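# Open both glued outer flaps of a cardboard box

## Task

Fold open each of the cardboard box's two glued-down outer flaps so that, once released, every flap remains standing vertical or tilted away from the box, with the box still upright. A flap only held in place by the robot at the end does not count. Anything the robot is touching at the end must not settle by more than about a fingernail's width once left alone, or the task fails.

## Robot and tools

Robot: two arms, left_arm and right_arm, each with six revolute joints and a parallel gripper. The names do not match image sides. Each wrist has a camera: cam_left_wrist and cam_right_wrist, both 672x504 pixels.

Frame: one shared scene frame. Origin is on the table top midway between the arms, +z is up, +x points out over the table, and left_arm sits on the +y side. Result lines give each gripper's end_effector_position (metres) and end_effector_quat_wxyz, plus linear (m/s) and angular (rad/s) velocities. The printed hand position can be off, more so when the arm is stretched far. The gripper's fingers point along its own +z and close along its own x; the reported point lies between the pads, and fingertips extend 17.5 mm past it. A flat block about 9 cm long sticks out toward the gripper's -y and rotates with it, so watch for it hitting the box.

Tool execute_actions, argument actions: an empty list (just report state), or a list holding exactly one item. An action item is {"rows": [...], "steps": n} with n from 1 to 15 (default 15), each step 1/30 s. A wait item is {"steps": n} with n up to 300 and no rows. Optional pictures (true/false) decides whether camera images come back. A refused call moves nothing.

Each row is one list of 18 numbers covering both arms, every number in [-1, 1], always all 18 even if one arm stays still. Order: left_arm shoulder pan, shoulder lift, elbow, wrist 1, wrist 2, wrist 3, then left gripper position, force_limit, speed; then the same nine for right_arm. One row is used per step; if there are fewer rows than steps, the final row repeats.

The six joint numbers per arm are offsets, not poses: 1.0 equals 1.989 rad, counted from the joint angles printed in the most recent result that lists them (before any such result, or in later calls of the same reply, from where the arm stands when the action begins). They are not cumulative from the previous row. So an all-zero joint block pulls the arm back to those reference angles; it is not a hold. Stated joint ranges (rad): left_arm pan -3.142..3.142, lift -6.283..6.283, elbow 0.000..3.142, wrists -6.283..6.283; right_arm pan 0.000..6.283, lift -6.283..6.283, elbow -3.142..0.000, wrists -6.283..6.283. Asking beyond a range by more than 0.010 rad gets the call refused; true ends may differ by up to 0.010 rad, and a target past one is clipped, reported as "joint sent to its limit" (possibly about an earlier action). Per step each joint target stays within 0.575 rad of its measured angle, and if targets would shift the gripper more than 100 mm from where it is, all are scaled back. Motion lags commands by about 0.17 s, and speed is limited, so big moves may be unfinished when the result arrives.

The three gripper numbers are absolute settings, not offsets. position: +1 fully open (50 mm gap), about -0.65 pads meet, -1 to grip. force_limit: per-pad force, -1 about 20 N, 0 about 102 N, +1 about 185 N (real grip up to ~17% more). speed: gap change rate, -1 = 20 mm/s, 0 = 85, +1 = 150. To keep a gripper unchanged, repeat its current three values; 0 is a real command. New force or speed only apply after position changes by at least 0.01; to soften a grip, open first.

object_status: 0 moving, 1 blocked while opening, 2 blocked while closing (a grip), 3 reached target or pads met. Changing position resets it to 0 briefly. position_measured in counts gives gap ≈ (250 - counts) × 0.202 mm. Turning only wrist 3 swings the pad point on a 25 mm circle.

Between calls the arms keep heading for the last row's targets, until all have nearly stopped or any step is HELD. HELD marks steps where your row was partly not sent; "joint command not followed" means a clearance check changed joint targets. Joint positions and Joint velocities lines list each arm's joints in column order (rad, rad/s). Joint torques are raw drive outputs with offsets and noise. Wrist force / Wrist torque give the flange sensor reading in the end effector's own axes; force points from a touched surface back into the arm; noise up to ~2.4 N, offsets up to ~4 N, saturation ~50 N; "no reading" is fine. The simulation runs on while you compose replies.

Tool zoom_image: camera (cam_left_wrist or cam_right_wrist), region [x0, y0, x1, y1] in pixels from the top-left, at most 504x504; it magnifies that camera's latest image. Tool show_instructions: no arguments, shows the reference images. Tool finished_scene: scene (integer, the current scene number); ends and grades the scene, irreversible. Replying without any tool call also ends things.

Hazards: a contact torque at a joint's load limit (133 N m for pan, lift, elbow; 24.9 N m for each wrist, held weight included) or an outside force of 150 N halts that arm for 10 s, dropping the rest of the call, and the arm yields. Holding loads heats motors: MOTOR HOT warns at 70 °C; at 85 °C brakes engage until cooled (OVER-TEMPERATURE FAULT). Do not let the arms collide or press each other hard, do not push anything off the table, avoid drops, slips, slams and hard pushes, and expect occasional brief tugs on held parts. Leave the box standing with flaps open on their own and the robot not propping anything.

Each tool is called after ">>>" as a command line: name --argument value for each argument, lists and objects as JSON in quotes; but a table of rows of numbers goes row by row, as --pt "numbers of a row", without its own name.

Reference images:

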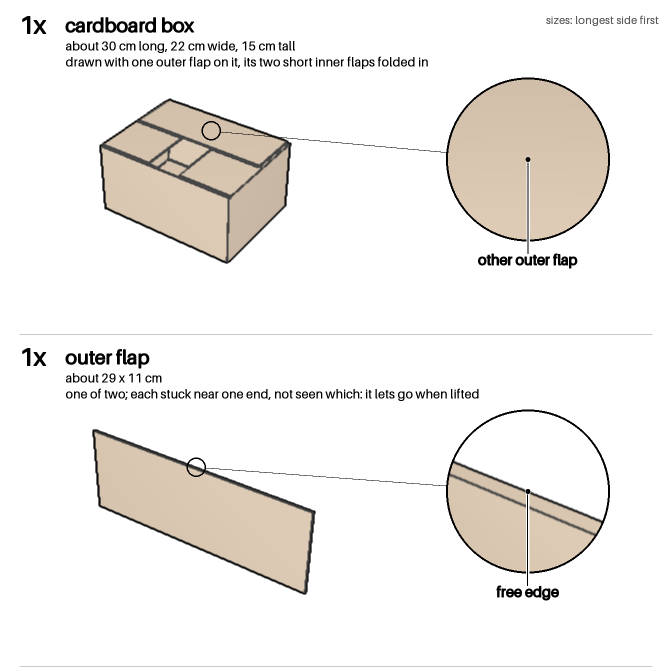

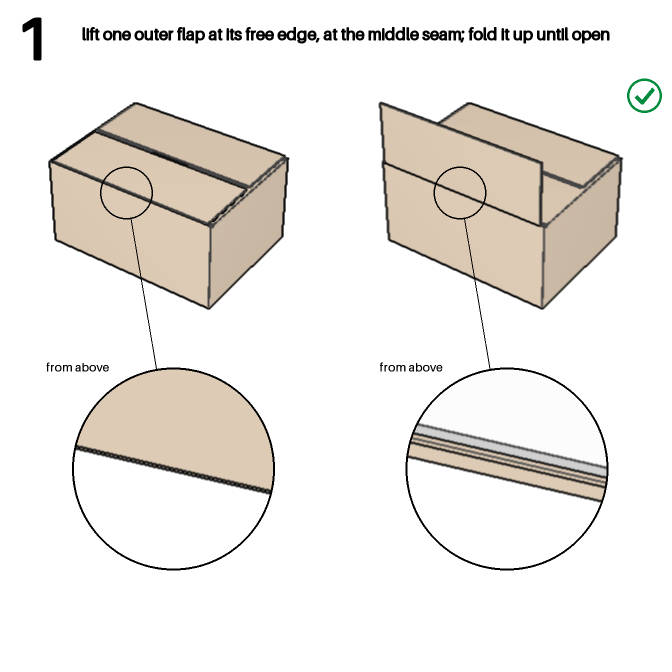

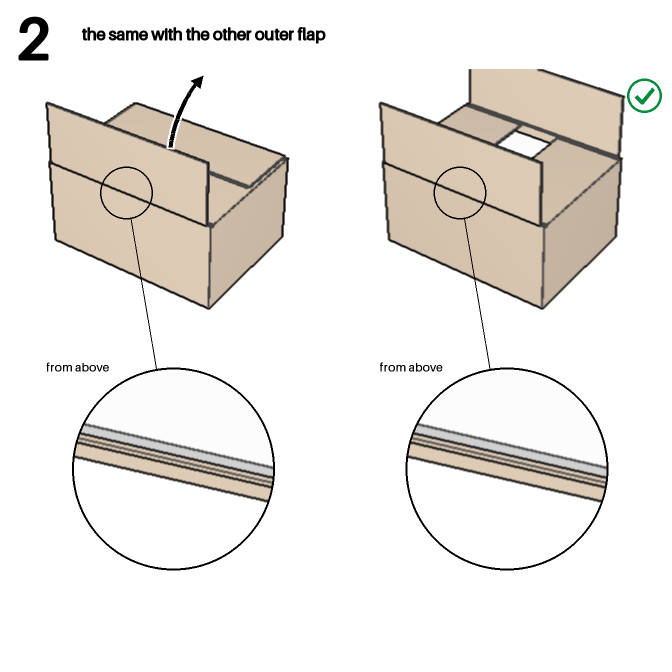

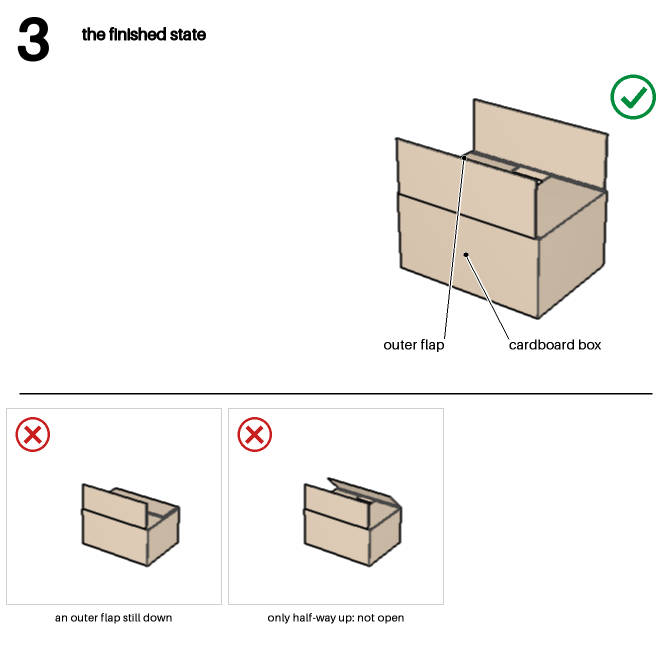

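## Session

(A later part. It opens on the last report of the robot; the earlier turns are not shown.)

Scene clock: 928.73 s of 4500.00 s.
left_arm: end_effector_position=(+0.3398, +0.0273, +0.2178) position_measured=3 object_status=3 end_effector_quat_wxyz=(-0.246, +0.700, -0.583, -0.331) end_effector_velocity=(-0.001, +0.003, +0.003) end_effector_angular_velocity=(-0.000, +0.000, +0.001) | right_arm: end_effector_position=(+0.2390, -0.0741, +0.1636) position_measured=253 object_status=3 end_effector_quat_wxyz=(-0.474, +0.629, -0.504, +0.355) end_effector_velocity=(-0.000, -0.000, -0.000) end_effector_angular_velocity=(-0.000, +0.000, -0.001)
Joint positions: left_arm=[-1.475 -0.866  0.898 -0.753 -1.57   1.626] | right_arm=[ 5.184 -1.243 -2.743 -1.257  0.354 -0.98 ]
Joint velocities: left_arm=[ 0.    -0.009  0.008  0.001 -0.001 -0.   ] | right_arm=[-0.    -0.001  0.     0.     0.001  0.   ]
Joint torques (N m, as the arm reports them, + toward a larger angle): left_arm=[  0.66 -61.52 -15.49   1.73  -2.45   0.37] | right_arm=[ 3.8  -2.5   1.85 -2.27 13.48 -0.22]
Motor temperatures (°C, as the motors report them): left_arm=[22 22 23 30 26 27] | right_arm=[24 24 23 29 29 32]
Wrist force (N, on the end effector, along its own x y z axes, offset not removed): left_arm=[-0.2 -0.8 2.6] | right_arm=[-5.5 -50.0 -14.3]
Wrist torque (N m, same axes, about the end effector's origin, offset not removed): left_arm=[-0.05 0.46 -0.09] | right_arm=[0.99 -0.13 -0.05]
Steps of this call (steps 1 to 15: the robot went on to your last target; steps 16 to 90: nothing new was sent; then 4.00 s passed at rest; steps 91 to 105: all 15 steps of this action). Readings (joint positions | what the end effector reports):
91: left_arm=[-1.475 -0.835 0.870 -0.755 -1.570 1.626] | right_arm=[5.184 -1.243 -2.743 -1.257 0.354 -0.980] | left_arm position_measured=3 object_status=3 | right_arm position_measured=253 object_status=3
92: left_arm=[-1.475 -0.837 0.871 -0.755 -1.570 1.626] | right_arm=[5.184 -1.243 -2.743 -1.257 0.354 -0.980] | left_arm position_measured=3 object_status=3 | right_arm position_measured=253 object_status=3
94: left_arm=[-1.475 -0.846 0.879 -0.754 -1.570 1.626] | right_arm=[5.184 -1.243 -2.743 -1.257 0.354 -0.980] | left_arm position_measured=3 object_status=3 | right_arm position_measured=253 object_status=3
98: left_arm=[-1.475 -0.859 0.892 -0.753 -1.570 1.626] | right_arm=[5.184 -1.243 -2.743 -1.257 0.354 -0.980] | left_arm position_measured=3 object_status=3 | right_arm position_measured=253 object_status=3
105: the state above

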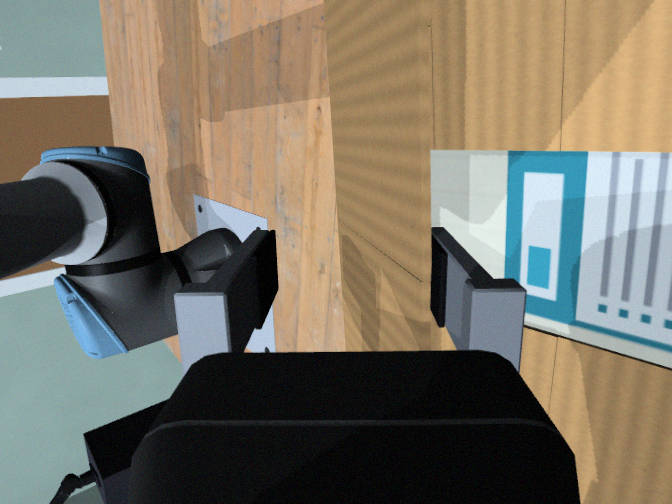

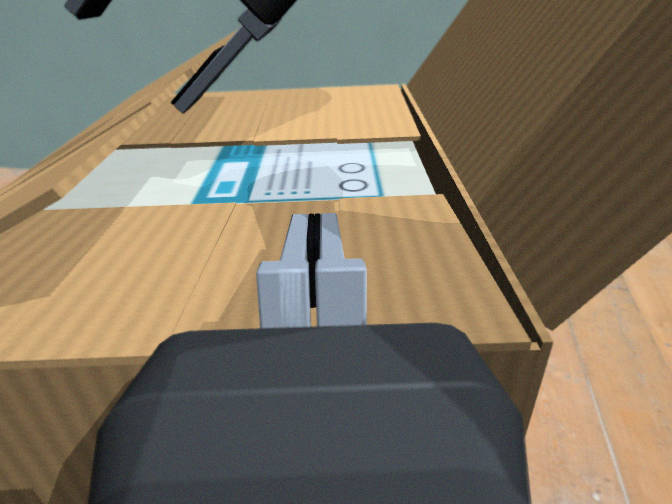

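>>> execute_actions --actions '[{"rows":[[0,-0.018,0.014,0.004,0,0,1,0,0,0,0.002,0.001,-0.003,0,0,-1,0,0],[0,-0.036,0.028,0.008,0,0,1,0,0,0,0.002,0.001,-0.003,0,0,-1,0,0],[0,-0.0543,0.042,0.0124,0,0,1,0,0,0,0.002,0.001,-0.003,0,0,-1,0,0]],"steps":15}]' --pictures false

>>> execute_actions --actions '[{"steps":12}]'

>>> execute_actions --actions '[{"rows":[[0,-0.016,0.0255,-0.009,0,0,1,0,0,0,0,0,0,0,0,-1,0,0],[0,-0.0325,0.051,-0.0185,0,0,1,0,0,0,0,0,0,0,0,-1,0,0],[0,-0.049,0.0765,-0.028,0,0,1,0,0,0,0,0,0,0,0,-1,0,0],[0,-0.065,0.102,-0.037,0,0,1,0,0,0,0,0,0,0,0,-1,0,0],[0,-0.081,0.1275,-0.046,0,0,1,0,0,0,0,0,0,0,0,-1,0,0],[0,-0.0976,0.153,-0.0554,0,0,1,0,0,0,0,0,0,0,0,-1,0,0]],"steps":15}]' --pictures false

>>> execute_actions --actions '[{"steps":18}]'

Scene clock: 949.17 s of 4500.00 s.
left_arm: end_effector_position=(+0.3316, +0.0609, +0.2535) position_measured=3 object_status=3 end_effector_quat_wxyz=(-0.246, +0.700, -0.583, -0.331) end_effector_velocity=(-0.003, +0.013, +0.013) end_effector_angular_velocity=(-0.002, -0.000, +0.000) | right_arm: end_effector_position=(+0.2389, -0.0740, +0.1645) position_measured=253 object_status=3 end_effector_quat_wxyz=(-0.474, +0.629, -0.504, +0.355) end_effector_velocity=(-0.000, -0.000, +0.000) end_effector_angular_velocity=(+0.000, +0.001, -0.000)
Joint positions: left_arm=[-1.475 -0.969  0.977 -0.729 -1.57   1.626] | right_arm=[ 5.184 -1.24  -2.741 -1.263  0.354 -0.98 ]
Joint velocities: left_arm=[ 0.    -0.039  0.028  0.009 -0.     0.   ] | right_arm=[ 0.     0.002  0.    -0.001  0.001 -0.   ]
Joint torques (N m, as the arm reports them, + toward a larger angle): left_arm=[ -0.71 -58.62 -15.15   1.82   0.05   0.28] | right_arm=[ 5.48  8.04 15.25 -1.51  8.16 -0.1 ]
Motor temperatures (°C, as the motors report them): left_arm=[22 22 23 30 26 27] | right_arm=[24 24 23 29 29 32]
Wrist force (N, on the end effector, along its own x y z axes, offset not removed): left_arm=[0.1 -1.7 6.8] | right_arm=[-7.7 -26.4 -0.8]
Wrist torque (N m, same axes, about the end effector's origin, offset not removed): left_arm=[-0.11 0.31 0.29] | right_arm=[0.89 0.01 0.02]
Steps of this call (steps 1 to 15: the robot went on to your last target; steps 16 to 90: nothing new was sent; then 16.93 s passed at rest; steps 91 to 105: all 15 steps of this action). Readings (joint positions | what the end effector reports):
91: left_arm=[-1.475 -0.867 0.899 -0.753 -1.570 1.626] | right_arm=[5.184 -1.243 -2.743 -1.257 0.354 -0.980] | left_arm position_measured=3 object_status=3 | right_arm position_measured=253 object_status=3
92: left_arm=[-1.475 -0.869 0.901 -0.752 -1.570 1.626] | right_arm=[5.184 -1.243 -2.743 -1.258 0.354 -0.980] | left_arm position_measured=3 object_status=3 | right_arm position_measured=253 object_status=3
94: left_arm=[-1.475 -0.889 0.917 -0.747 -1.570 1.626] | right_arm=[5.184 -1.242 -2.742 -1.259 0.354 -0.980] | left_arm position_measured=3 object_status=3 | right_arm position_measured=253 object_status=3
98: left_arm=[-1.475 -0.943 0.957 -0.735 -1.570 1.626] | right_arm=[5.184 -1.240 -2.741 -1.262 0.354 -0.980] | left_arm position_measured=3 object_status=3 | right_arm position_measured=253 object_status=3
105: the state above

Scene clock: 949.57 s of 4500.00 s.
left_arm: end_effector_position=(+0.3313, +0.0625, +0.2551) position_measured=3 object_status=3 end_effector_quat_wxyz=(-0.246, +0.700, -0.583, -0.331) end_effector_velocity=(+0.000, +0.001, +0.000) end_effector_angular_velocity=(+0.000, +0.000, +0.000) | right_arm: end_effector_position=(+0.2389, -0.0740, +0.1645) position_measured=253 object_status=3 end_effector_quat_wxyz=(-0.474, +0.629, -0.504, +0.355) end_effector_velocity=(+0.000, -0.000, -0.000) end_effector_angular_velocity=(-0.001, -0.000, -0.000)
Joint positions: left_arm=[-1.475 -0.973  0.981 -0.728 -1.57   1.626] | right_arm=[ 5.184 -1.239 -2.741 -1.263  0.354 -0.98 ]
Joint velocities: left_arm=[ 0.    -0.002  0.002  0.     0.     0.   ] | right_arm=[-0.    -0.001  0.001 -0.002  0.     0.   ]
Joint torques (N m, as the arm reports them, + toward a larger angle): left_arm=[ -0.83 -57.69 -16.42   1.82   2.58   0.34] | right_arm=[ 4.61  7.51 15.74 -1.24  5.52 -0.08]
Motor temperatures (°C, as the motors report them): left_arm=[22 22 23 30 26 27] | right_arm=[24 24 23 29 29 32]
Wrist force (N, on the end effector, along its own x y z axes, offset not removed): left_arm=[2.2 -2.4 6.5] | right_arm=[-7.9 -25.6 -0.1]
Wrist torque (N m, same axes, about the end effector's origin, offset not removed): left_arm=[-0.29 -0.23 0.28] | right_arm=[0.71 -0.09 -0.09]
Steps of this call (steps 1 to 12: the robot went on to your last target). Readings (joint positions | what the end effector reports):
1: left_arm=[-1.475 -0.970 0.978 -0.729 -1.570 1.626] | right_arm=[5.184 -1.240 -2.741 -1.263 0.354 -0.980] | left_arm position_measured=3 object_status=3 | right_arm position_measured=253 object_status=3
2: left_arm=[-1.475 -0.971 0.979 -0.729 -1.570 1.626] | right_arm=[5.184 -1.240 -2.741 -1.263 0.354 -0.980] | left_arm position_measured=3 object_status=3 | right_arm position_measured=253 object_status=3
4: left_arm=[-1.475 -0.972 0.980 -0.729 -1.570 1.626] | right_arm=[5.184 -1.239 -2.741 -1.263 0.354 -0.980] | left_arm position_measured=3 object_status=3 | right_arm position_measured=253 object_status=3
8: left_arm=[-1.475 -0.973 0.981 -0.729 -1.570 1.626] | right_arm=[5.184 -1.239 -2.741 -1.263 0.354 -0.980] | left_arm position_measured=3 object_status=3 | right_arm position_measured=253 object_status=3
12: the state above

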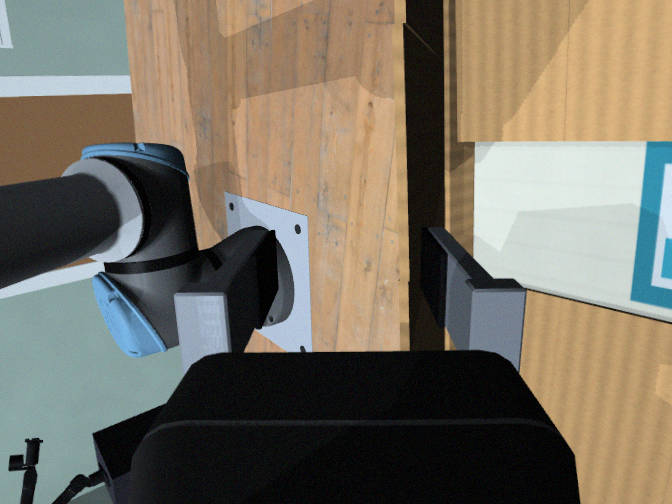

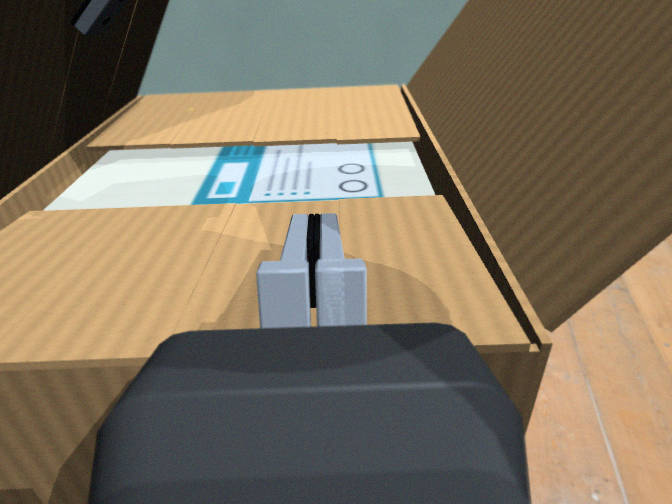

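Scene clock: 950.07 s of 4500.00 s.
left_arm: end_effector_position=(+0.3151, +0.1290, +0.2525) position_measured=3 object_status=3 end_effector_quat_wxyz=(-0.246, +0.701, -0.583, -0.330) end_effector_velocity=(-0.012, +0.049, -0.008) end_effector_angular_velocity=(+0.010, +0.003, -0.000) | right_arm: end_effector_position=(+0.2389, -0.0740, +0.1645) position_measured=253 object_status=3 end_effector_quat_wxyz=(-0.474, +0.629, -0.504, +0.355) end_effector_velocity=(-0.000, +0.000, +0.000) end_effector_angular_velocity=(+0.002, -0.000, +0.000)
Joint positions: left_arm=[-1.475 -1.153  1.261 -0.831 -1.57   1.626] | right_arm=[ 5.184 -1.239 -2.741 -1.263  0.354 -0.98 ]
Joint velocities: left_arm=[ 0.001 -0.114  0.187 -0.063  0.     0.001] | right_arm=[-0.     0.001  0.    -0.    -0.001  0.001]
Joint torques (N m, as the arm reports them, + toward a larger angle): left_arm=[ -0.95 -46.27 -16.69  -0.98   1.28   0.29] | right_arm=[ 3.27  8.06 15.23 -1.59  5.32 -0.14]
Motor temperatures (°C, as the motors report them): left_arm=[22 22 23 30 26 27] | right_arm=[24 24 23 29 29 32]
Wrist force (N, on the end effector, along its own x y z axes, offset not removed): left_arm=[-2.2 -3.4 4.2] | right_arm=[-6.1 -27.4 -0.9]
Wrist torque (N m, same axes, about the end effector's origin, offset not removed): left_arm=[-0.55 0.78 0.20] | right_arm=[0.43 -0.37 -0.10]
Steps of this call (steps 1 to 15: all 15 steps of this action). Readings (joint positions | what the end effector reports):
1: left_arm=[-1.475 -0.973 0.981 -0.728 -1.570 1.626] | right_arm=[5.184 -1.239 -2.741 -1.263 0.354 -0.980] | left_arm position_measured=3 object_status=3 | right_arm position_measured=253 object_status=3
2: left_arm=[-1.475 -0.976 0.984 -0.730 -1.570 1.626] | right_arm=[5.184 -1.239 -2.741 -1.263 0.354 -0.980] | left_arm position_measured=3 object_status=3 | right_arm position_measured=253 object_status=3
4: left_arm=[-1.475 -0.995 1.012 -0.741 -1.570 1.626] | right_arm=[5.184 -1.239 -2.741 -1.263 0.354 -0.980] | left_arm position_measured=3 object_status=3 | right_arm position_measured=253 object_status=3
8: left_arm=[-1.475 -1.077 1.137 -0.789 -1.570 1.626] | right_arm=[5.184 -1.239 -2.741 -1.263 0.354 -0.980] | left_arm position_measured=3 object_status=3 | right_arm position_measured=253 object_status=3
15: the state above

Scene clock: 950.67 s of 4500.00 s.
left_arm: end_effector_position=(+0.3136, +0.1353, +0.2515) position_measured=3 object_status=3 end_effector_quat_wxyz=(-0.246, +0.700, -0.583, -0.331) end_effector_velocity=(-0.000, +0.001, -0.000) end_effector_angular_velocity=(+0.001, +0.000, +0.000) | right_arm: end_effector_position=(+0.2389, -0.0740, +0.1645) position_measured=253 object_status=3 end_effector_quat_wxyz=(-0.474, +0.629, -0.504, +0.355) end_effector_velocity=(-0.000, +0.000, -0.000) end_effector_angular_velocity=(-0.001, -0.000, +0.000)
Joint positions: left_arm=[-1.475 -1.167  1.285 -0.839 -1.57   1.626] | right_arm=[ 5.184 -1.239 -2.741 -1.263  0.354 -0.98 ]
Joint velocities: left_arm=[ 0.    -0.001  0.003 -0.     0.    -0.   ] | right_arm=[ 0.    -0.001  0.     0.     0.    -0.001]
Joint torques (N m, as the arm reports them, + toward a larger angle): left_arm=[ -0.78 -50.49 -14.71  -0.9   -0.93   0.35] | right_arm=[ 4.95  8.91 14.44 -1.34  5.01  0.04]
Motor temperatures (°C, as the motors report them): left_arm=[22 22 23 30 26 27] | right_arm=[24 24 23 29 29 32]
Wrist force (N, on the end effector, along its own x y z axes, offset not removed): left_arm=[4.8 0.9 5.1] | right_arm=[-8.3 -29.4 -1.6]
Wrist torque (N m, same axes, about the end effector's origin, offset not removed): left_arm=[0.42 -0.58 0.22] | right_arm=[0.04 0.17 -0.06]
Steps of this call (steps 1 to 18: the robot went on to your last target). Readings (joint positions | what the end effector reports):
1: left_arm=[-1.475 -1.156 1.267 -0.832 -1.570 1.626] | right_arm=[5.184 -1.239 -2.741 -1.263 0.354 -0.980] | left_arm position_measured=3 object_status=3 | right_arm position_measured=253 object_status=3
2: left_arm=[-1.475 -1.159 1.271 -0.834 -1.570 1.626] | right_arm=[5.184 -1.239 -2.741 -1.263 0.354 -0.980] | left_arm position_measured=3 object_status=3 | right_arm position_measured=253 object_status=3
4: left_arm=[-1.475 -1.162 1.277 -0.836 -1.570 1.626] | right_arm=[5.184 -1.239 -2.741 -1.263 0.354 -0.980] | left_arm position_measured=3 object_status=3 | right_arm position_measured=253 object_status=3
8: left_arm=[-1.475 -1.166 1.282 -0.838 -1.570 1.626] | right_arm=[5.184 -1.239 -2.741 -1.263 0.354 -0.980] | left_arm position_measured=3 object_status=3 | right_arm position_measured=253 object_status=3
18: the state above

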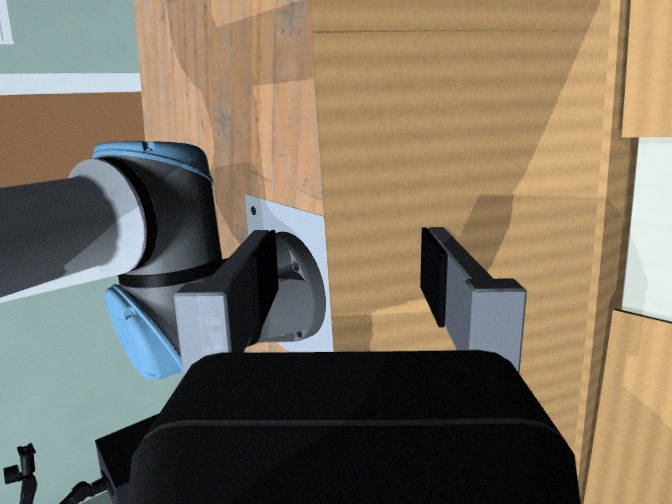

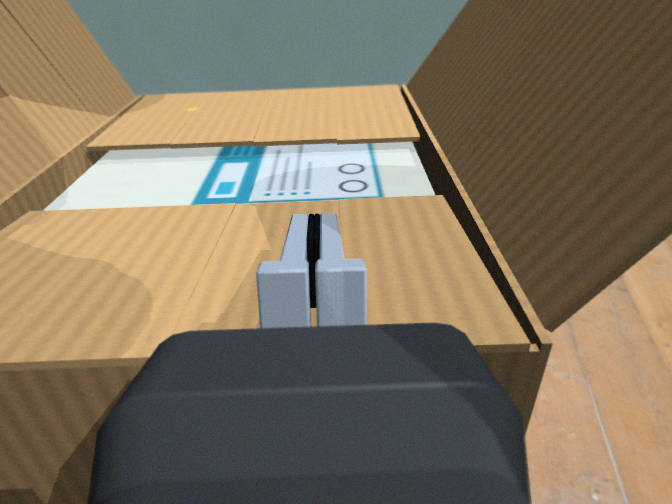

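>>> execute_actions --actions '[{"rows":[[0,-0.01,0.018,-0.008,0,0,1,0,0,0,0,0,0,0,0,-1,0,0],[0,-0.02,0.035,-0.016,0,0,1,0,0,0,0,0,0,0,0,-1,0,0],[0,-0.029,0.053,-0.024,0,0,1,0,0,0,0,0,0,0,0,-1,0,0]],"steps":15}]' --pictures false

>>> execute_actions --actions '[{"steps":12}]' --pictures false

>>> execute_actions --actions '[{"rows":[[0,0.012,-0.029,0.017,0,0,1,0,0,0,0.008,0.0035,-0.0116,0,0,-1,0,0],[0,0.025,-0.059,0.034,0,0,1,0,0,0,0.016,0.007,-0.023,0,0,-1,0,0],[0,0.037,-0.088,0.051,0,0,1,0,0,0,0.024,0.0105,-0.035,0,0,-1,0,0],[0,0.049,-0.118,0.068,0,0,1,0,0,0,0.032,0.014,-0.046,0,0,-1,0,0],[0,0.061,-0.147,0.0855,0,0,1,0,0,0,0.04,0.0176,-0.058,0,0,-1,0,0]],"steps":15}]' --pictures false

>>> execute_actions --actions '[{"steps":45}]'

Scene clock: 963.03 s of 4500.00 s.
left_arm: end_effector_position=(+0.3079, +0.1588, +0.2425) position_measured=3 object_status=3 end_effector_quat_wxyz=(-0.246, +0.700, -0.583, -0.331) end_effector_velocity=(-0.002, +0.010, -0.004) end_effector_angular_velocity=(+0.002, -0.000, +0.003) | right_arm: end_effector_position=(+0.2389, -0.0740, +0.1645) position_measured=253 object_status=3 end_effector_quat_wxyz=(-0.474, +0.629, -0.504, +0.355) end_effector_velocity=(+0.000, -0.000, -0.000) end_effector_angular_velocity=(-0.001, -0.001, -0.000)
Joint positions: left_arm=[-1.475 -1.222  1.385 -0.884 -1.57   1.626] | right_arm=[ 5.184 -1.239 -2.741 -1.263  0.354 -0.98 ]
Joint velocities: left_arm=[ 0.002 -0.02   0.039 -0.017 -0.    -0.001] | right_arm=[-0.     0.    -0.001 -0.    -0.    -0.001]
Joint torques (N m, as the arm reports them, + toward a larger angle): left_arm=[ -0.76 -46.43 -14.2   -1.56  -1.04   0.34] | right_arm=[ 2.81  6.68 13.56 -1.24  5.19  0.03]
Motor temperatures (°C, as the motors report them): left_arm=[22 22 23 30 26 27] | right_arm=[24 24 23 29 29 32]
Wrist force (N, on the end effector, along its own x y z axes, offset not removed): left_arm=[-4.0 -1.2 2.2] | right_arm=[-8.6 -26.9 3.1]
Wrist torque (N m, same axes, about the end effector's origin, offset not removed): left_arm=[0.03 0.88 0.11] | right_arm=[0.56 -0.07 0.04]
Steps of this call (steps 1 to 15: the robot went on to your last target; steps 16 to 90: nothing new was sent; then 8.87 s passed at rest; steps 91 to 105: all 15 steps of this action). Readings (joint positions | what the end effector reports):
91: left_arm=[-1.475 -1.168 1.285 -0.839 -1.570 1.626] | right_arm=[5.184 -1.239 -2.741 -1.263 0.354 -0.980] | left_arm position_measured=3 object_status=3 | right_arm position_measured=253 object_status=3
92: left_arm=[-1.475 -1.169 1.287 -0.840 -1.570 1.626] | right_arm=[5.184 -1.239 -2.741 -1.263 0.354 -0.980] | left_arm position_measured=3 object_status=3 | right_arm position_measured=253 object_status=3
94: left_arm=[-1.475 -1.181 1.308 -0.850 -1.570 1.626] | right_arm=[5.184 -1.239 -2.741 -1.263 0.354 -0.980] | left_arm position_measured=3 object_status=3 | right_arm position_measured=253 object_status=3
98: left_arm=[-1.475 -1.209 1.360 -0.873 -1.570 1.626] | right_arm=[5.184 -1.239 -2.741 -1.263 0.354 -0.980] | left_arm position_measured=3 object_status=3 | right_arm position_measured=253 object_status=3
105: the state above

Scene clock: 963.43 s of 4500.00 s.
left_arm: end_effector_position=(+0.3076, +0.1600, +0.2420) position_measured=3 object_status=3 end_effector_quat_wxyz=(-0.246, +0.700, -0.583, -0.331) end_effector_velocity=(-0.001, -0.000, +0.000) end_effector_angular_velocity=(-0.001, -0.001, -0.001) | right_arm: end_effector_position=(+0.2389, -0.0740, +0.1645) position_measured=253 object_status=3 end_effector_quat_wxyz=(-0.474, +0.629, -0.504, +0.355) end_effector_velocity=(+0.000, -0.000, +0.000) end_effector_angular_velocity=(+0.001, +0.000, +0.000)
Joint positions: left_arm=[-1.475 -1.225  1.39  -0.886 -1.57   1.626] | right_arm=[ 5.184 -1.239 -2.741 -1.263  0.354 -0.98 ]
Joint velocities: left_arm=[-0.001 -0.001  0.001 -0.001  0.    -0.   ] | right_arm=[ 0.     0.001 -0.001  0.001 -0.    -0.   ]
Joint torques (N m, as the arm reports them, + toward a larger angle): left_arm=[ -0.48 -47.31 -14.81  -1.34   0.39   0.32] | right_arm=[ 3.77  6.35 13.17 -0.92  5.13  0.31]
Motor temperatures (°C, as the motors report them): left_arm=[22 22 23 30 26 27] | right_arm=[24 24 23 29 29 32]
Wrist force (N, on the end effector, along its own x y z axes, offset not removed): left_arm=[-0.8 -2.7 -0.1] | right_arm=[-9.7 -30.0 0.4]
Wrist torque (N m, same axes, about the end effector's origin, offset not removed): left_arm=[-0.49 0.40 0.19] | right_arm=[0.07 0.34 -0.04]
Steps of this call (steps 1 to 12: the robot went on to your last target). Readings (joint positions | what the end effector reports):
1: left_arm=[-1.475 -1.223 1.386 -0.885 -1.570 1.626] | right_arm=[5.184 -1.239 -2.741 -1.263 0.354 -0.980] | left_arm position_measured=3 object_status=3 | right_arm position_measured=253 object_status=3
2: left_arm=[-1.475 -1.223 1.387 -0.885 -1.570 1.626] | right_arm=[5.184 -1.239 -2.741 -1.263 0.354 -0.980] | left_arm position_measured=3 object_status=3 | right_arm position_measured=253 object_status=3
4: left_arm=[-1.475 -1.224 1.389 -0.885 -1.570 1.626] | right_arm=[5.184 -1.239 -2.741 -1.263 0.354 -0.980] | left_arm position_measured=3 object_status=3 | right_arm position_measured=253 object_status=3
8: left_arm=[-1.475 -1.225 1.390 -0.886 -1.570 1.626] | right_arm=[5.184 -1.239 -2.741 -1.263 0.354 -0.980] | left_arm position_measured=3 object_status=3 | right_arm position_measured=253 object_status=3
12: the state above

Scene clock: 963.93 s of 4500.00 s.
left_arm: end_effector_position=(+0.3193, +0.1117, +0.2850) position_measured=3 object_status=3 end_effector_quat_wxyz=(-0.246, +0.700, -0.583, -0.331) end_effector_velocity=(+0.006, -0.025, +0.025) end_effector_angular_velocity=(-0.010, -0.002, -0.000) | right_arm: end_effector_position=(+0.2389, -0.0739, +0.1829) position_measured=253 object_status=3 end_effector_quat_wxyz=(-0.473, +0.629, -0.504, +0.355) end_effector_velocity=(+0.000, -0.000, +0.010) end_effector_angular_velocity=(-0.001, -0.002, +0.001)
Joint positions: left_arm=[-1.475 -1.111  1.118 -0.727 -1.57   1.626] | right_arm=[ 5.184 -1.165 -2.708 -1.371  0.354 -0.98 ]
Joint velocities: left_arm=[-0.     0.059 -0.155  0.086 -0.     0.   ] | right_arm=[-0.     0.038  0.017 -0.056 -0.002 -0.001]
Joint torques (N m, as the arm reports them, + toward a larger angle): left_arm=[ -0.88 -38.91 -25.7    0.9    0.8    0.36] | right_arm=[ 3.3  10.56 28.19  0.16 -4.47  0.14]
Motor temperatures (°C, as the motors report them): left_arm=[22 22 23 30 26 27] | right_arm=[24 24 23 29 29 32]
Wrist force (N, on the end effector, along its own x y z axes, offset not removed): left_arm=[-2.4 -3.5 4.5] | right_arm=[0.2 -1.6 2.5]
Wrist torque (N m, same axes, about the end effector's origin, offset not removed): left_arm=[-0.55 0.72 -0.06] | right_arm=[-0.23 -0.02 0.02]
Steps of this call (steps 1 to 15: all 15 steps of this action). Readings (joint positions | what the end effector reports):
1: left_arm=[-1.475 -1.225 1.390 -0.886 -1.570 1.626] | right_arm=[5.184 -1.239 -2.741 -1.263 0.354 -0.980] | left_arm position_measured=3 object_status=3 | right_arm position_measured=253 object_status=3
2: left_arm=[-1.475 -1.223 1.387 -0.884 -1.570 1.626] | right_arm=[5.184 -1.238 -2.740 -1.265 0.354 -0.980] | left_arm position_measured=3 object_status=3 | right_arm position_measured=253 object_status=3
4: left_arm=[-1.475 -1.208 1.356 -0.864 -1.570 1.626] | right_arm=[5.184 -1.228 -2.736 -1.279 0.355 -0.980] | left_arm position_measured=3 object_status=3 | right_arm position_measured=253 object_status=3
8: left_arm=[-1.475 -1.151 1.221 -0.784 -1.570 1.626] | right_arm=[5.184 -1.190 -2.719 -1.333 0.355 -0.980] | left_arm position_measured=3 object_status=3 | right_arm position_measured=253 object_status=3
15: the state above

Scene clock: 965.43 s of 4500.00 s.
left_arm: end_effector_position=(+0.3201, +0.1086, +0.2883) position_measured=3 object_status=3 end_effector_quat_wxyz=(-0.246, +0.701, -0.583, -0.330) end_effector_velocity=(-0.000, +0.000, +0.000) end_effector_angular_velocity=(+0.001, +0.000, -0.001) | right_arm: end_effector_position=(+0.2389, -0.0740, +0.1841) position_measured=253 object_status=3 end_effector_quat_wxyz=(-0.474, +0.629, -0.504, +0.355) end_effector_velocity=(+0.000, -0.000, -0.000) end_effector_angular_velocity=(-0.001, -0.000, +0.000)
Joint positions: left_arm=[-1.475 -1.104  1.098 -0.716 -1.57   1.626] | right_arm=[ 5.184 -1.16  -2.706 -1.378  0.354 -0.98 ]
Joint velocities: left_arm=[-0.001  0.     0.     0.001 -0.     0.   ] | right_arm=[ 0.     0.    -0.001 -0.001  0.    -0.   ]
Joint torques (N m, as the arm reports them, + toward a larger angle): left_arm=[ -0.95 -39.08 -28.76   1.32   0.89   0.41] | right_arm=[ 4.98 11.97 27.36 -0.08 -4.57 -0.19]
Motor temperatures (°C, as the motors report them): left_arm=[22 22 23 30 26 27] | right_arm=[24 24 23 29 29 32]
Wrist force (N, on the end effector, along its own x y z axes, offset not removed): left_arm=[-1.5 -2.7 2.3] | right_arm=[1.3 -0.4 0.1]
Wrist torque (N m, same axes, about the end effector's origin, offset not removed): left_arm=[-0.34 0.23 -0.11] | right_arm=[-0.05 -0.16 -0.10]
Steps of this call (steps 1 to 30: the robot went on to your last target; steps 31 to 45: nothing new was sent). Readings (joint positions | what the end effector reports):
1: left_arm=[-1.475 -1.109 1.113 -0.725 -1.570 1.626] | right_arm=[5.184 -1.164 -2.708 -1.373 0.354 -0.980] | left_arm position_measured=3 object_status=3 | right_arm position_measured=253 object_status=3
2: left_arm=[-1.475 -1.108 1.110 -0.723 -1.570 1.626] | right_arm=[5.184 -1.163 -2.707 -1.374 0.354 -0.980] | left_arm position_measured=3 object_status=3 | right_arm position_measured=253 object_status=3
4: left_arm=[-1.475 -1.106 1.105 -0.720 -1.570 1.626] | right_arm=[5.184 -1.162 -2.707 -1.376 0.354 -0.980] | left_arm position_measured=3 object_status=3 | right_arm position_measured=253 object_status=3
8: left_arm=[-1.475 -1.105 1.100 -0.717 -1.570 1.626] | right_arm=[5.184 -1.160 -2.706 -1.377 0.354 -0.980] | left_arm position_measured=3 object_status=3 | right_arm position_measured=253 object_status=3
45: the state above
All arms were judged still, so your last target was given up. Only a new action makes them travel on or press farther. Fingers that are still opening or closing keep moving.

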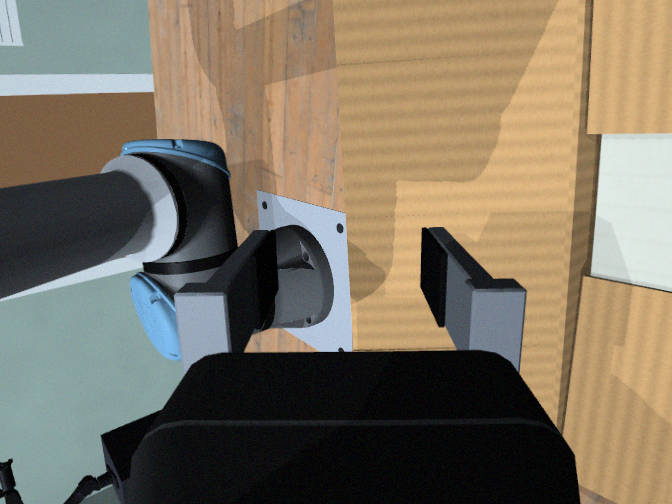

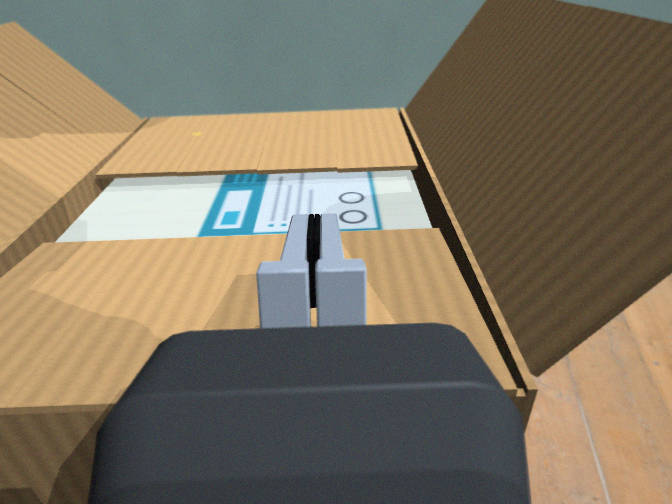

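>>> finished_scene --scene 1

The scene is finished: the task was done.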